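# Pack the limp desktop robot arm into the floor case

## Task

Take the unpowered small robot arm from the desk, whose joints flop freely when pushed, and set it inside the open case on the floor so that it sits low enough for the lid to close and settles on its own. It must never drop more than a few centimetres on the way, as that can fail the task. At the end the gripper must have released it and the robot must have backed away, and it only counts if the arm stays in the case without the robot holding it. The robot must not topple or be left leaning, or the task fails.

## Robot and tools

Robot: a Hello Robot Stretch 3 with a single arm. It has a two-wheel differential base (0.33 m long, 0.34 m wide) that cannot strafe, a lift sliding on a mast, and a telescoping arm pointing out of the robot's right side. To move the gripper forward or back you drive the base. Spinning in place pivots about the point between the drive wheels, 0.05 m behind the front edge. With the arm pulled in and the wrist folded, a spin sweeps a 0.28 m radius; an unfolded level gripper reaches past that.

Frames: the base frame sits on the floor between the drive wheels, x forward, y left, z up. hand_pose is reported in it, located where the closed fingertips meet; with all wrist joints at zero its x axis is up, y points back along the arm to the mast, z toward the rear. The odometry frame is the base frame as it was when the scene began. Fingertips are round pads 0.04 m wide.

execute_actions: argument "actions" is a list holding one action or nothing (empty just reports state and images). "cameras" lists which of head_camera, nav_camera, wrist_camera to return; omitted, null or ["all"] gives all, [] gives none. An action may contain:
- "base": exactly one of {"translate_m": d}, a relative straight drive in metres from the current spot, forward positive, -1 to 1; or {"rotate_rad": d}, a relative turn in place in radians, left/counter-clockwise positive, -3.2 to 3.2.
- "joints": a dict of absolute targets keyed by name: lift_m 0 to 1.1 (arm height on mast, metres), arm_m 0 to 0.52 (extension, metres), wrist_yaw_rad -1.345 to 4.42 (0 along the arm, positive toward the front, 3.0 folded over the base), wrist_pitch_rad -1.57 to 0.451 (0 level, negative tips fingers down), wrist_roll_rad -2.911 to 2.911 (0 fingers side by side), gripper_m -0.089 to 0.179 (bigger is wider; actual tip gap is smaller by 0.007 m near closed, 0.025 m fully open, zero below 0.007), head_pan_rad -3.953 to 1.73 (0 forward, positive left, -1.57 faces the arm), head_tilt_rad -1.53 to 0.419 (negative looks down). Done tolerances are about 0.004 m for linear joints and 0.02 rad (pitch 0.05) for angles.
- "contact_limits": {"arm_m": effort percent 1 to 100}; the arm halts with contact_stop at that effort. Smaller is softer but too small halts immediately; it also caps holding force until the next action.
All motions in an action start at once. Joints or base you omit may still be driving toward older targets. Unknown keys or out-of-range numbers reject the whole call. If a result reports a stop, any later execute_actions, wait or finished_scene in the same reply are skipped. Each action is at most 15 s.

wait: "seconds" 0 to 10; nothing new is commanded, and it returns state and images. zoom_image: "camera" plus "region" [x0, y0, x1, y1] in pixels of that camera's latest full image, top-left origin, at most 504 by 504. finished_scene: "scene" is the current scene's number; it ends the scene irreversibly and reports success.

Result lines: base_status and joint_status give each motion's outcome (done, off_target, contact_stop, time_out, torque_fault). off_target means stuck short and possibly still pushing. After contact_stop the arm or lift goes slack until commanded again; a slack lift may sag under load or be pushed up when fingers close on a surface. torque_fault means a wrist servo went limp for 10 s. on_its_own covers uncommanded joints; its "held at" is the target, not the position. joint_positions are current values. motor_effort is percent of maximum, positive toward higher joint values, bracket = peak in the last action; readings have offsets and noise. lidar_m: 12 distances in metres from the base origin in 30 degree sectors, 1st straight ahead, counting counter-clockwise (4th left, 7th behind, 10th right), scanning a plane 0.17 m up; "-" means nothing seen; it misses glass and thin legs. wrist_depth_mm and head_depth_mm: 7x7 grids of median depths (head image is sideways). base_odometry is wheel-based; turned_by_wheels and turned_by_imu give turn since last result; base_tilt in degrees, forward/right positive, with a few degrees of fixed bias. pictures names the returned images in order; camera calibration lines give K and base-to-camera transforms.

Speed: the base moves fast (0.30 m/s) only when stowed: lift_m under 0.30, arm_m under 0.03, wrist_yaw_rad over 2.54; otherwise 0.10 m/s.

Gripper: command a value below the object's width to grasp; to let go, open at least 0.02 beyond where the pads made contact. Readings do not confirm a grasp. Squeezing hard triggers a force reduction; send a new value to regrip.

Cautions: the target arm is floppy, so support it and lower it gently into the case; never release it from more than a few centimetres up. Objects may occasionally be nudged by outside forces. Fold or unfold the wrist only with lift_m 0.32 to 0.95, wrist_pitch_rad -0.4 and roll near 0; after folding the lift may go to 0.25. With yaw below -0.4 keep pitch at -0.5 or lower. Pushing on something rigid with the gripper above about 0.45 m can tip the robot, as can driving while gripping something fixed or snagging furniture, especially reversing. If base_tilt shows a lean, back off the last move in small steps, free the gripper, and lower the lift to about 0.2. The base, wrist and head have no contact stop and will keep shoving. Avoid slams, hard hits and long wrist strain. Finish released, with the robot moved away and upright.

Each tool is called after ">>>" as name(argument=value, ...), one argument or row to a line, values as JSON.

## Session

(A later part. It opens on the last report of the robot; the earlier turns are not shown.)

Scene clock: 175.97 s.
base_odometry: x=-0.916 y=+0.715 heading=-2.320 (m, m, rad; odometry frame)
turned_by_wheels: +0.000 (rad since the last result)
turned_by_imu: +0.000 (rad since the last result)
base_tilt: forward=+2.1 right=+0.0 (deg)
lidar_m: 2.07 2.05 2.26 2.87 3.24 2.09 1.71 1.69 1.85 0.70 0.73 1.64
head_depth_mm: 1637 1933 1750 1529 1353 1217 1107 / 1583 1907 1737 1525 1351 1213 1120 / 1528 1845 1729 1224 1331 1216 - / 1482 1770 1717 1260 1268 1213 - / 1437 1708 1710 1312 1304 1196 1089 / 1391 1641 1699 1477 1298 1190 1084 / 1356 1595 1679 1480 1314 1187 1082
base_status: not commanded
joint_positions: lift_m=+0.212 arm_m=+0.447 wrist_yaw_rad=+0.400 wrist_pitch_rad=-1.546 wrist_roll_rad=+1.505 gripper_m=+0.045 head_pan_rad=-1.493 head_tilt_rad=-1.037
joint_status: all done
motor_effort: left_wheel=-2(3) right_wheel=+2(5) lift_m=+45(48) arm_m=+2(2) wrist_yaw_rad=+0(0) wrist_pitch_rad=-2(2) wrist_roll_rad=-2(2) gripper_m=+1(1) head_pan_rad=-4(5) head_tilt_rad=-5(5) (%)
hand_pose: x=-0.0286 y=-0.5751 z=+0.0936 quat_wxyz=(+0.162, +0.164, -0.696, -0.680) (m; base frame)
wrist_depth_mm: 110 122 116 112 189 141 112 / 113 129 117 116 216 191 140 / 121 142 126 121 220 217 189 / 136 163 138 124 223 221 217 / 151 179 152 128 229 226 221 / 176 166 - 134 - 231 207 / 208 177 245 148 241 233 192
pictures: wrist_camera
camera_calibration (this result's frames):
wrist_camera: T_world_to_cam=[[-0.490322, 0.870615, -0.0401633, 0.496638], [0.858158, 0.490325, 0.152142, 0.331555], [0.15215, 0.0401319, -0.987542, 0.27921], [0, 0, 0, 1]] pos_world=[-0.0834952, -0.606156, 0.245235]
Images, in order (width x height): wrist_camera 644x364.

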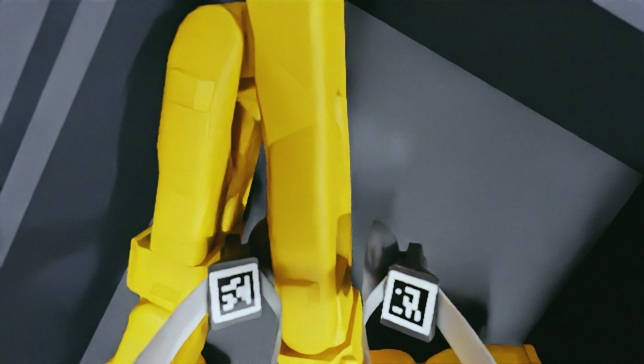

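>>> execute_actions(
  actions=[
    {"joints":{"lift_m":0.185}},
  ],
  cameras=[],
)

>>> execute_actions(
  actions=[
    {"joints":{"gripper_m":0.11}},
  ],
  cameras=["wrist_camera"],
)

>>> execute_actions(
  actions=[
    {"joints":{"gripper_m":0.05}},
  ],
  cameras=["wrist_camera"],
)

>>> execute_actions(
  actions=[
    {"joints":{"gripper_m":0.065}},
  ],
  cameras=["wrist_camera"],
)

>>> execute_actions(
  actions=[
    {"joints":{"lift_m":0.212}},
  ],
  cameras=["wrist_camera","head_camera"],
)

Scene clock: 181.27 s.
base_odometry: x=-0.916 y=+0.715 heading=-2.320 (m, m, rad; odometry frame)
turned_by_wheels: +0.000 (rad since the last result)
turned_by_imu: +0.000 (rad since the last result)
base_tilt: forward=+2.1 right=-0.1 (deg)
lidar_m: 2.07 2.06 2.26 2.87 3.23 2.09 1.71 1.69 1.85 0.70 0.73 1.65
head_depth_mm: 1633 1934 1762 1539 1355 1220 1110 / 1577 1890 1748 1518 1350 1210 1117 / 1530 1845 1729 1224 1327 1211 - / 1488 1773 1720 1255 1273 1208 - / 1440 1714 1708 1305 1298 1195 1088 / 1393 1648 1697 1484 1300 1187 1084 / 1351 1586 1683 1476 1318 1184 1078
base_status: not commanded
joint_positions: lift_m=+0.185 arm_m=+0.447 wrist_yaw_rad=+0.400 wrist_pitch_rad=-1.547 wrist_roll_rad=+1.505 gripper_m=+0.045 head_pan_rad=-1.493 head_tilt_rad=-1.037
joint_status: all done
motor_effort: left_wheel=-3(3) right_wheel=+5(5) lift_m=+33(39) arm_m=+2(2) wrist_yaw_rad=+0(0) wrist_pitch_rad=-2(2) wrist_roll_rad=-2(2) gripper_m=+1(1) head_pan_rad=-4(4) head_tilt_rad=-4(5) (%)
hand_pose: x=-0.0286 y=-0.5750 z=+0.0671 quat_wxyz=(+0.162, +0.164, -0.696, -0.680) (m; base frame)
wrist_depth_mm: 101 124 155 131 185 140 111 / 109 140 134 133 190 187 139 / 121 160 139 133 193 192 187 / 136 174 151 131 198 196 192 / 151 172 157 133 202 199 197 / 176 158 - 135 - 203 200 / 207 156 215 146 214 209 192
pictures: none
No camera images: the call's "cameras" was empty. Leave "cameras" out to get every camera's image.

Scene clock: 182.40 s.
base_odometry: x=-0.916 y=+0.715 heading=-2.320 (m, m, rad; odometry frame)
turned_by_wheels: +0.000 (rad since the last result)
turned_by_imu: +0.000 (rad since the last result)
base_tilt: forward=+2.0 right=+0.1 (deg)
lidar_m: 2.07 2.05 2.26 2.87 3.23 2.10 1.71 1.70 1.85 0.70 0.73 1.65
head_depth_mm: 1642 1932 1758 1532 1357 1220 1104 / 1581 1897 1743 1519 1347 1219 1114 / 1528 1847 1737 1222 1332 1215 - / 1480 1765 1723 1256 1275 1211 - / 1439 1708 1705 1306 1286 1190 1086 / 1397 1651 1700 1478 1297 1187 1082 / 1356 1595 1687 1481 1316 1187 1078
base_status: not commanded
joint_positions: lift_m=+0.185 arm_m=+0.447 wrist_yaw_rad=+0.400 wrist_pitch_rad=-1.568 wrist_roll_rad=+1.504 gripper_m=+0.110 head_pan_rad=-1.493 head_tilt_rad=-1.037
joint_status: all done
motor_effort: left_wheel=-2(2) right_wheel=+4(4) lift_m=+33(33) arm_m=+2(2) wrist_yaw_rad=+0(0) wrist_pitch_rad=+10(11) wrist_roll_rad=-2(2) gripper_m=+4(84) head_pan_rad=-4(4) head_tilt_rad=-5(5) (%)
hand_pose: x=-0.0307 y=-0.5700 z=+0.0675 quat_wxyz=(+0.164, +0.163, -0.689, -0.687) (m; base frame)
wrist_depth_mm: 105 132 130 188 184 137 108 / 115 132 131 191 191 183 136 / 128 136 133 195 194 194 183 / 142 145 132 200 200 198 196 / 151 147 131 205 204 203 200 / 156 150 132 210 209 207 201 / 155 217 146 212 214 214 184
pictures: wrist_camera
camera_calibration (this result's frames):
wrist_camera: T_world_to_cam=[[-0.490811, 0.871064, -0.0187556, 0.488895], [0.85931, 0.487518, 0.154638, 0.333145], [0.143844, 0.0597813, -0.987793, 0.264509], [0, 0, 0, 1]] pos_world=[-0.0843671, -0.604086, 0.218933]
Images, in order (width x height): wrist_camera 644x364.

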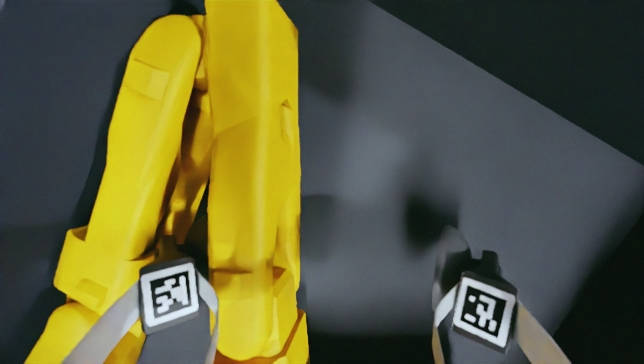

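Scene clock: 183.50 s.
base_odometry: x=-0.916 y=+0.715 heading=-2.320 (m, m, rad; odometry frame)
turned_by_wheels: +0.000 (rad since the last result)
turned_by_imu: +0.000 (rad since the last result)
base_tilt: forward=+2.0 right=+0.1 (deg)
lidar_m: 2.07 2.05 2.26 2.87 3.22 2.09 1.71 1.70 1.86 0.70 0.73 1.65
head_depth_mm: 1640 1924 1744 1529 1356 1219 1107 / 1585 1887 1745 1519 1347 1214 1115 / 1532 1841 1734 1222 1327 1207 - / 1478 1767 1723 1256 1272 1206 - / 1432 1706 1707 1306 1301 1196 1085 / 1394 1647 1695 1479 1299 1192 1085 / 1353 1591 1692 1475 1315 1184 1083
base_status: not commanded
joint_positions: lift_m=+0.185 arm_m=+0.447 wrist_yaw_rad=+0.400 wrist_pitch_rad=-1.546 wrist_roll_rad=+1.504 gripper_m=+0.050 head_pan_rad=-1.493 head_tilt_rad=-1.037
joint_status: all done
motor_effort: left_wheel=-3(2) right_wheel=+3(4) lift_m=+34(33) arm_m=+2(2) wrist_yaw_rad=+0(0) wrist_pitch_rad=-3(10) wrist_roll_rad=-2(2) gripper_m=+0(79) head_pan_rad=-5(4) head_tilt_rad=-5(5) (%)
hand_pose: x=-0.0285 y=-0.5753 z=+0.0670 quat_wxyz=(+0.162, +0.165, -0.696, -0.679) (m; base frame)
wrist_depth_mm: 101 124 164 132 186 141 111 / 109 140 135 134 191 187 141 / 120 162 140 135 194 192 188 / 136 169 152 133 197 196 192 / 151 152 163 133 201 200 195 / 174 155 - 135 - 204 201 / 184 155 219 149 213 209 193
pictures: wrist_camera
camera_calibration (this result's frames):
wrist_camera: T_world_to_cam=[[-0.490548, 0.870459, -0.0407958, 0.49568], [0.857988, 0.490647, 0.15206, 0.335803], [0.152378, 0.0395906, -0.987529, 0.252659], [0, 0, 0, 1]] pos_world=[-0.0834598, -0.606232, 0.218667]
Images, in order (width x height): wrist_camera 644x364.

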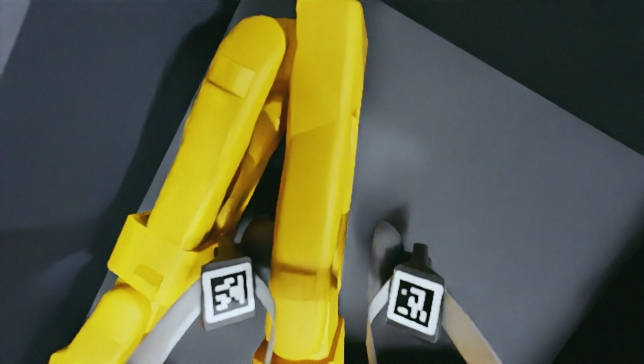

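Scene clock: 184.13 s.
base_odometry: x=-0.916 y=+0.715 heading=-2.320 (m, m, rad; odometry frame)
turned_by_wheels: +0.000 (rad since the last result)
turned_by_imu: +0.000 (rad since the last result)
base_tilt: forward=+1.9 right=-0.1 (deg)
lidar_m: 2.07 2.06 2.27 2.88 3.23 2.09 1.71 1.70 1.85 0.70 0.73 1.65
head_depth_mm: 1630 1944 1753 1529 1355 1220 1109 / 1584 1887 1740 1521 1347 1211 1118 / 1537 1838 1734 1225 1324 1204 - / 1480 1768 1722 1256 1276 1211 - / 1437 1698 1698 1307 1299 1196 1086 / 1397 1647 1689 1482 1297 1196 1085 / 1360 1591 1700 1475 1316 1186 1083
base_status: not commanded
joint_positions: lift_m=+0.185 arm_m=+0.447 wrist_yaw_rad=+0.400 wrist_pitch_rad=-1.555 wrist_roll_rad=+1.504 gripper_m=+0.065 head_pan_rad=-1.493 head_tilt_rad=-1.037
joint_status: all done
motor_effort: left_wheel=-3(3) right_wheel=+4(5) lift_m=+34(33) arm_m=+2(2) wrist_yaw_rad=+0(0) wrist_pitch_rad=+3(4) wrist_roll_rad=-2(2) gripper_m=+2(62) head_pan_rad=-5(4) head_tilt_rad=-5(5) (%)
hand_pose: x=-0.0295 y=-0.5730 z=+0.0672 quat_wxyz=(+0.163, +0.164, -0.693, -0.683) (m; base frame)
wrist_depth_mm: 103 127 161 133 187 139 110 / 111 145 136 134 190 187 138 / 124 159 140 135 194 193 186 / 139 168 160 134 200 197 196 / 155 152 156 134 202 200 198 / 181 154 - 142 - 205 203 / 169 157 217 151 213 210 189
pictures: wrist_camera
camera_calibration (this result's frames):
wrist_camera: T_world_to_cam=[[-0.490692, 0.870777, -0.0311393, 0.492738], [0.858562, 0.489287, 0.153199, 0.334642], [0.148638, 0.0484387, -0.987705, 0.257871], [0, 0, 0, 1]] pos_world=[-0.0838576, -0.605291, 0.218777]
Images, in order (width x height): wrist_camera 644x364.

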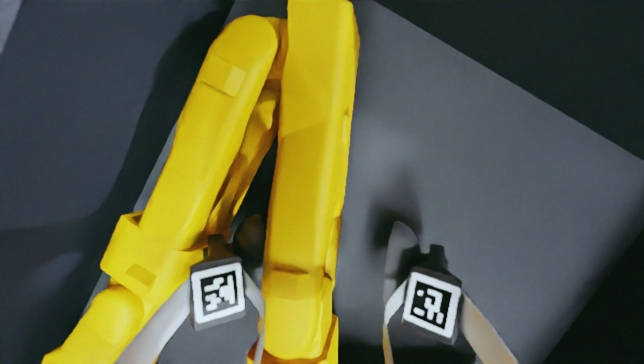

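Scene clock: 185.17 s.
base_odometry: x=-0.916 y=+0.715 heading=-2.320 (m, m, rad; odometry frame)
turned_by_wheels: +0.000 (rad since the last result)
turned_by_imu: +0.000 (rad since the last result)
base_tilt: forward=+2.1 right=-0.1 (deg)
lidar_m: 2.06 2.05 2.26 2.88 3.24 2.09 1.71 1.70 1.85 0.70 0.73 1.64
head_depth_mm: 1632 1941 1757 1529 1353 1220 1104 / 1584 1890 1743 1518 1350 1211 1115 / 1530 1849 1738 1227 1324 1213 - / 1480 1767 1728 1254 1275 1212 - / 1442 1710 1706 1313 1302 1197 1090 / 1388 1652 1690 1486 1301 1194 1083 / 1355 1590 1697 1479 1319 1184 1081
base_status: not commanded
joint_positions: lift_m=+0.212 arm_m=+0.447 wrist_yaw_rad=+0.400 wrist_pitch_rad=-1.549 wrist_roll_rad=+1.504 gripper_m=+0.065 head_pan_rad=-1.493 head_tilt_rad=-1.037
joint_status: all done
motor_effort: left_wheel=-3(3) right_wheel=+4(5) lift_m=+41(43) arm_m=+2(2) wrist_yaw_rad=+0(0) wrist_pitch_rad=-1(3) wrist_roll_rad=-2(2) gripper_m=+1(3) head_pan_rad=-5(4) head_tilt_rad=-4(4) (%)
hand_pose: x=-0.0289 y=-0.5745 z=+0.0938 quat_wxyz=(+0.162, +0.164, -0.695, -0.681) (m; base frame)
wrist_depth_mm: 111 125 185 211 191 141 111 / 114 141 163 162 217 189 140 / 122 162 169 164 221 218 187 / 137 185 176 162 225 221 219 / 152 182 181 163 229 228 222 / 175 185 - 164 - 232 208 / 197 180 247 172 241 237 191
pictures: head_camera (sideways: a quarter turn clockwise sets it upright), wrist_camera
camera_calibration (this result's frames):
head_camera: T_world_to_cam=[[-0.104484, 0.834179, -0.541506, 0.724293], [0.994015, 0.10506, -0.0299526, 0.0384914], [0.031905, -0.541394, -0.840163, 1.04644], [0, 0, 0, 1]] pos_world=[0.00402951, -0.041698, 1.27254]
wrist_camera: T_world_to_cam=[[-0.4906, 0.870578, -0.0374988, 0.495683], [0.858184, 0.490183, 0.152451, 0.331333], [0.151102, 0.0426115, -0.987599, 0.280829], [0, 0, 0, 1]] pos_world=[-0.0835957, -0.605911, 0.245422]
Images, in order (width x height): head_camera 896x504, wrist_camera 644x364.

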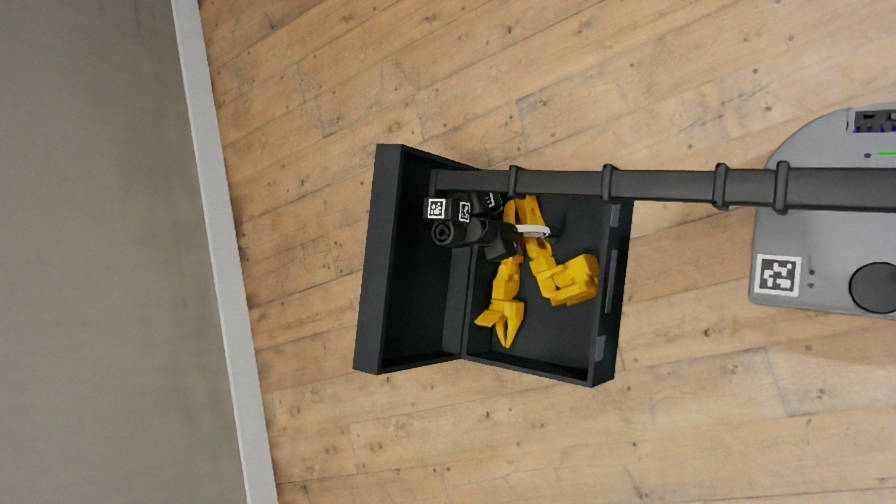

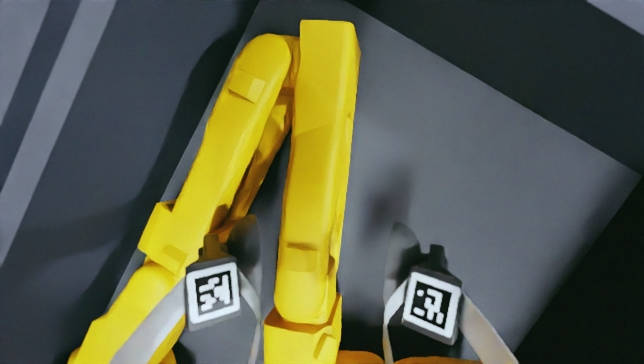

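>>> execute_actions(
  actions=[
    {"joints":{"lift_m":0.4}},
  ],
  cameras=["wrist_camera"],
)

>>> execute_actions(
  actions=[
    {"joints":{"arm_m":0.01,"lift_m":0.5}},
  ],
  cameras=["head_camera"],
)

Scene clock: 190.07 s.
base_odometry: x=-0.916 y=+0.715 heading=-2.320 (m, m, rad; odometry frame)
turned_by_wheels: +0.000 (rad since the last result)
turned_by_imu: +0.000 (rad since the last result)
base_tilt: forward=+1.9 right=+0.1 (deg)
lidar_m: 2.07 2.05 2.26 2.87 3.24 2.09 1.71 1.69 1.85 0.70 0.73 1.65
head_depth_mm: 1630 1938 1755 1534 1352 1223 1111 / 1584 1875 1747 1520 1348 1212 1119 / 1531 1841 1768 1314 1312 1216 - / 1480 1772 1724 1309 1283 1206 - / 1439 1709 1707 1308 1300 1196 1089 / 1395 1636 1707 1482 1303 1193 1086 / 1352 1595 1687 1478 1312 1189 1081
base_status: not commanded
joint_positions: lift_m=+0.400 arm_m=+0.447 wrist_yaw_rad=+0.400 wrist_pitch_rad=-1.549 wrist_roll_rad=+1.504 gripper_m=+0.065 head_pan_rad=-1.493 head_tilt_rad=-1.037
joint_status: all done
motor_effort: left_wheel=-3(3) right_wheel=+4(5) lift_m=+41(42) arm_m=+2(2) wrist_yaw_rad=+0(0) wrist_pitch_rad=-1(1) wrist_roll_rad=-2(2) gripper_m=+1(1) head_pan_rad=-4(4) head_tilt_rad=-4(5) (%)
hand_pose: x=-0.0288 y=-0.5746 z=+0.2818 quat_wxyz=(+0.162, +0.164, -0.695, -0.680) (m; base frame)
wrist_depth_mm: 163 208 282 314 408 403 399 / 178 234 290 399 341 417 407 / 197 271 301 355 402 342 421 / 216 305 365 415 411 372 420 / 246 314 395 421 430 360 440 / 285 320 - 375 - 449 445 / 323 336 445 454 344 462 450
pictures: wrist_camera
camera_calibration (this result's frames):
wrist_camera: T_world_to_cam=[[-0.490592, 0.870558, -0.0380439, 0.503015], [0.858151, 0.49026, 0.152386, 0.302751], [0.151313, 0.0421122, -0.987589, 0.466203], [0, 0, 0, 1]] pos_world=[-0.0835732, -0.605964, 0.433418]
Images, in order (width x height): wrist_camera 644x364.

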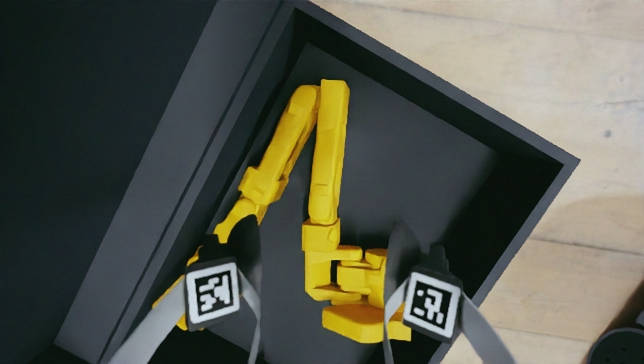

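Scene clock: 194.47 s.
base_odometry: x=-0.916 y=+0.715 heading=-2.320 (m, m, rad; odometry frame)
turned_by_wheels: +0.000 (rad since the last result)
turned_by_imu: +0.000 (rad since the last result)
base_tilt: forward=+2.0 right=+0.1 (deg)
lidar_m: 2.07 2.06 2.27 2.88 3.24 2.10 1.71 1.70 1.85 0.70 0.73 1.65
head_depth_mm: 1629 1946 1757 1535 1360 1219 1108 / 1586 1884 1743 1525 1350 1233 1121 / 1524 1848 1727 1294 1313 - - / 1478 1770 1710 1304 1286 1236 - / 1423 1707 1707 1313 1300 1195 1091 / 1391 1653 1693 1485 1299 1187 1079 / 1354 1597 1691 1475 1315 1189 1083
base_status: not commanded
joint_positions: lift_m=+0.500 arm_m=+0.010 wrist_yaw_rad=+0.400 wrist_pitch_rad=-1.548 wrist_roll_rad=+1.504 gripper_m=+0.065 head_pan_rad=-1.493 head_tilt_rad=-1.037
joint_status: all done
motor_effort: left_wheel=-3(3) right_wheel=+4(4) lift_m=+41(43) arm_m=-3(4) wrist_yaw_rad=+0(0) wrist_pitch_rad=-1(2) wrist_roll_rad=-2(2) gripper_m=+1(0) head_pan_rad=-4(4) head_tilt_rad=-5(5) (%)
hand_pose: x=-0.0287 y=-0.1384 z=+0.3818 quat_wxyz=(+0.162, +0.165, -0.696, -0.680) (m; base frame)
wrist_depth_mm: 483 469 521 506 504 501 494 / 458 452 520 524 - - 495 / 533 498 542 542 - - - / 532 562 552 557 - - - / 477 580 562 569 - - - / 602 592 - 572 - - - / 606 603 595 577 577 - 568
pictures: head_camera (sideways: a quarter turn clockwise sets it upright)
camera_calibration (this result's frames):
head_camera: T_world_to_cam=[[-0.104484, 0.834179, -0.541505, 0.724292], [0.994015, 0.10506, -0.0299526, 0.0384913], [0.0319049, -0.541394, -0.840164, 1.04644], [0, 0, 0, 1]] pos_world=[0.00402951, -0.0416979, 1.27254]
Images, in order (width x height): head_camera 896x504.

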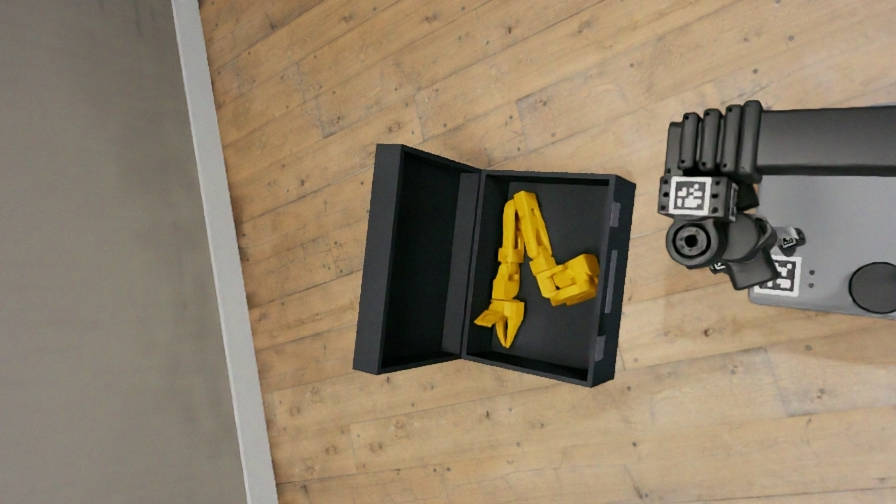

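>>> finished_scene(
  scene=2,
)

The scene is finished: the task was done.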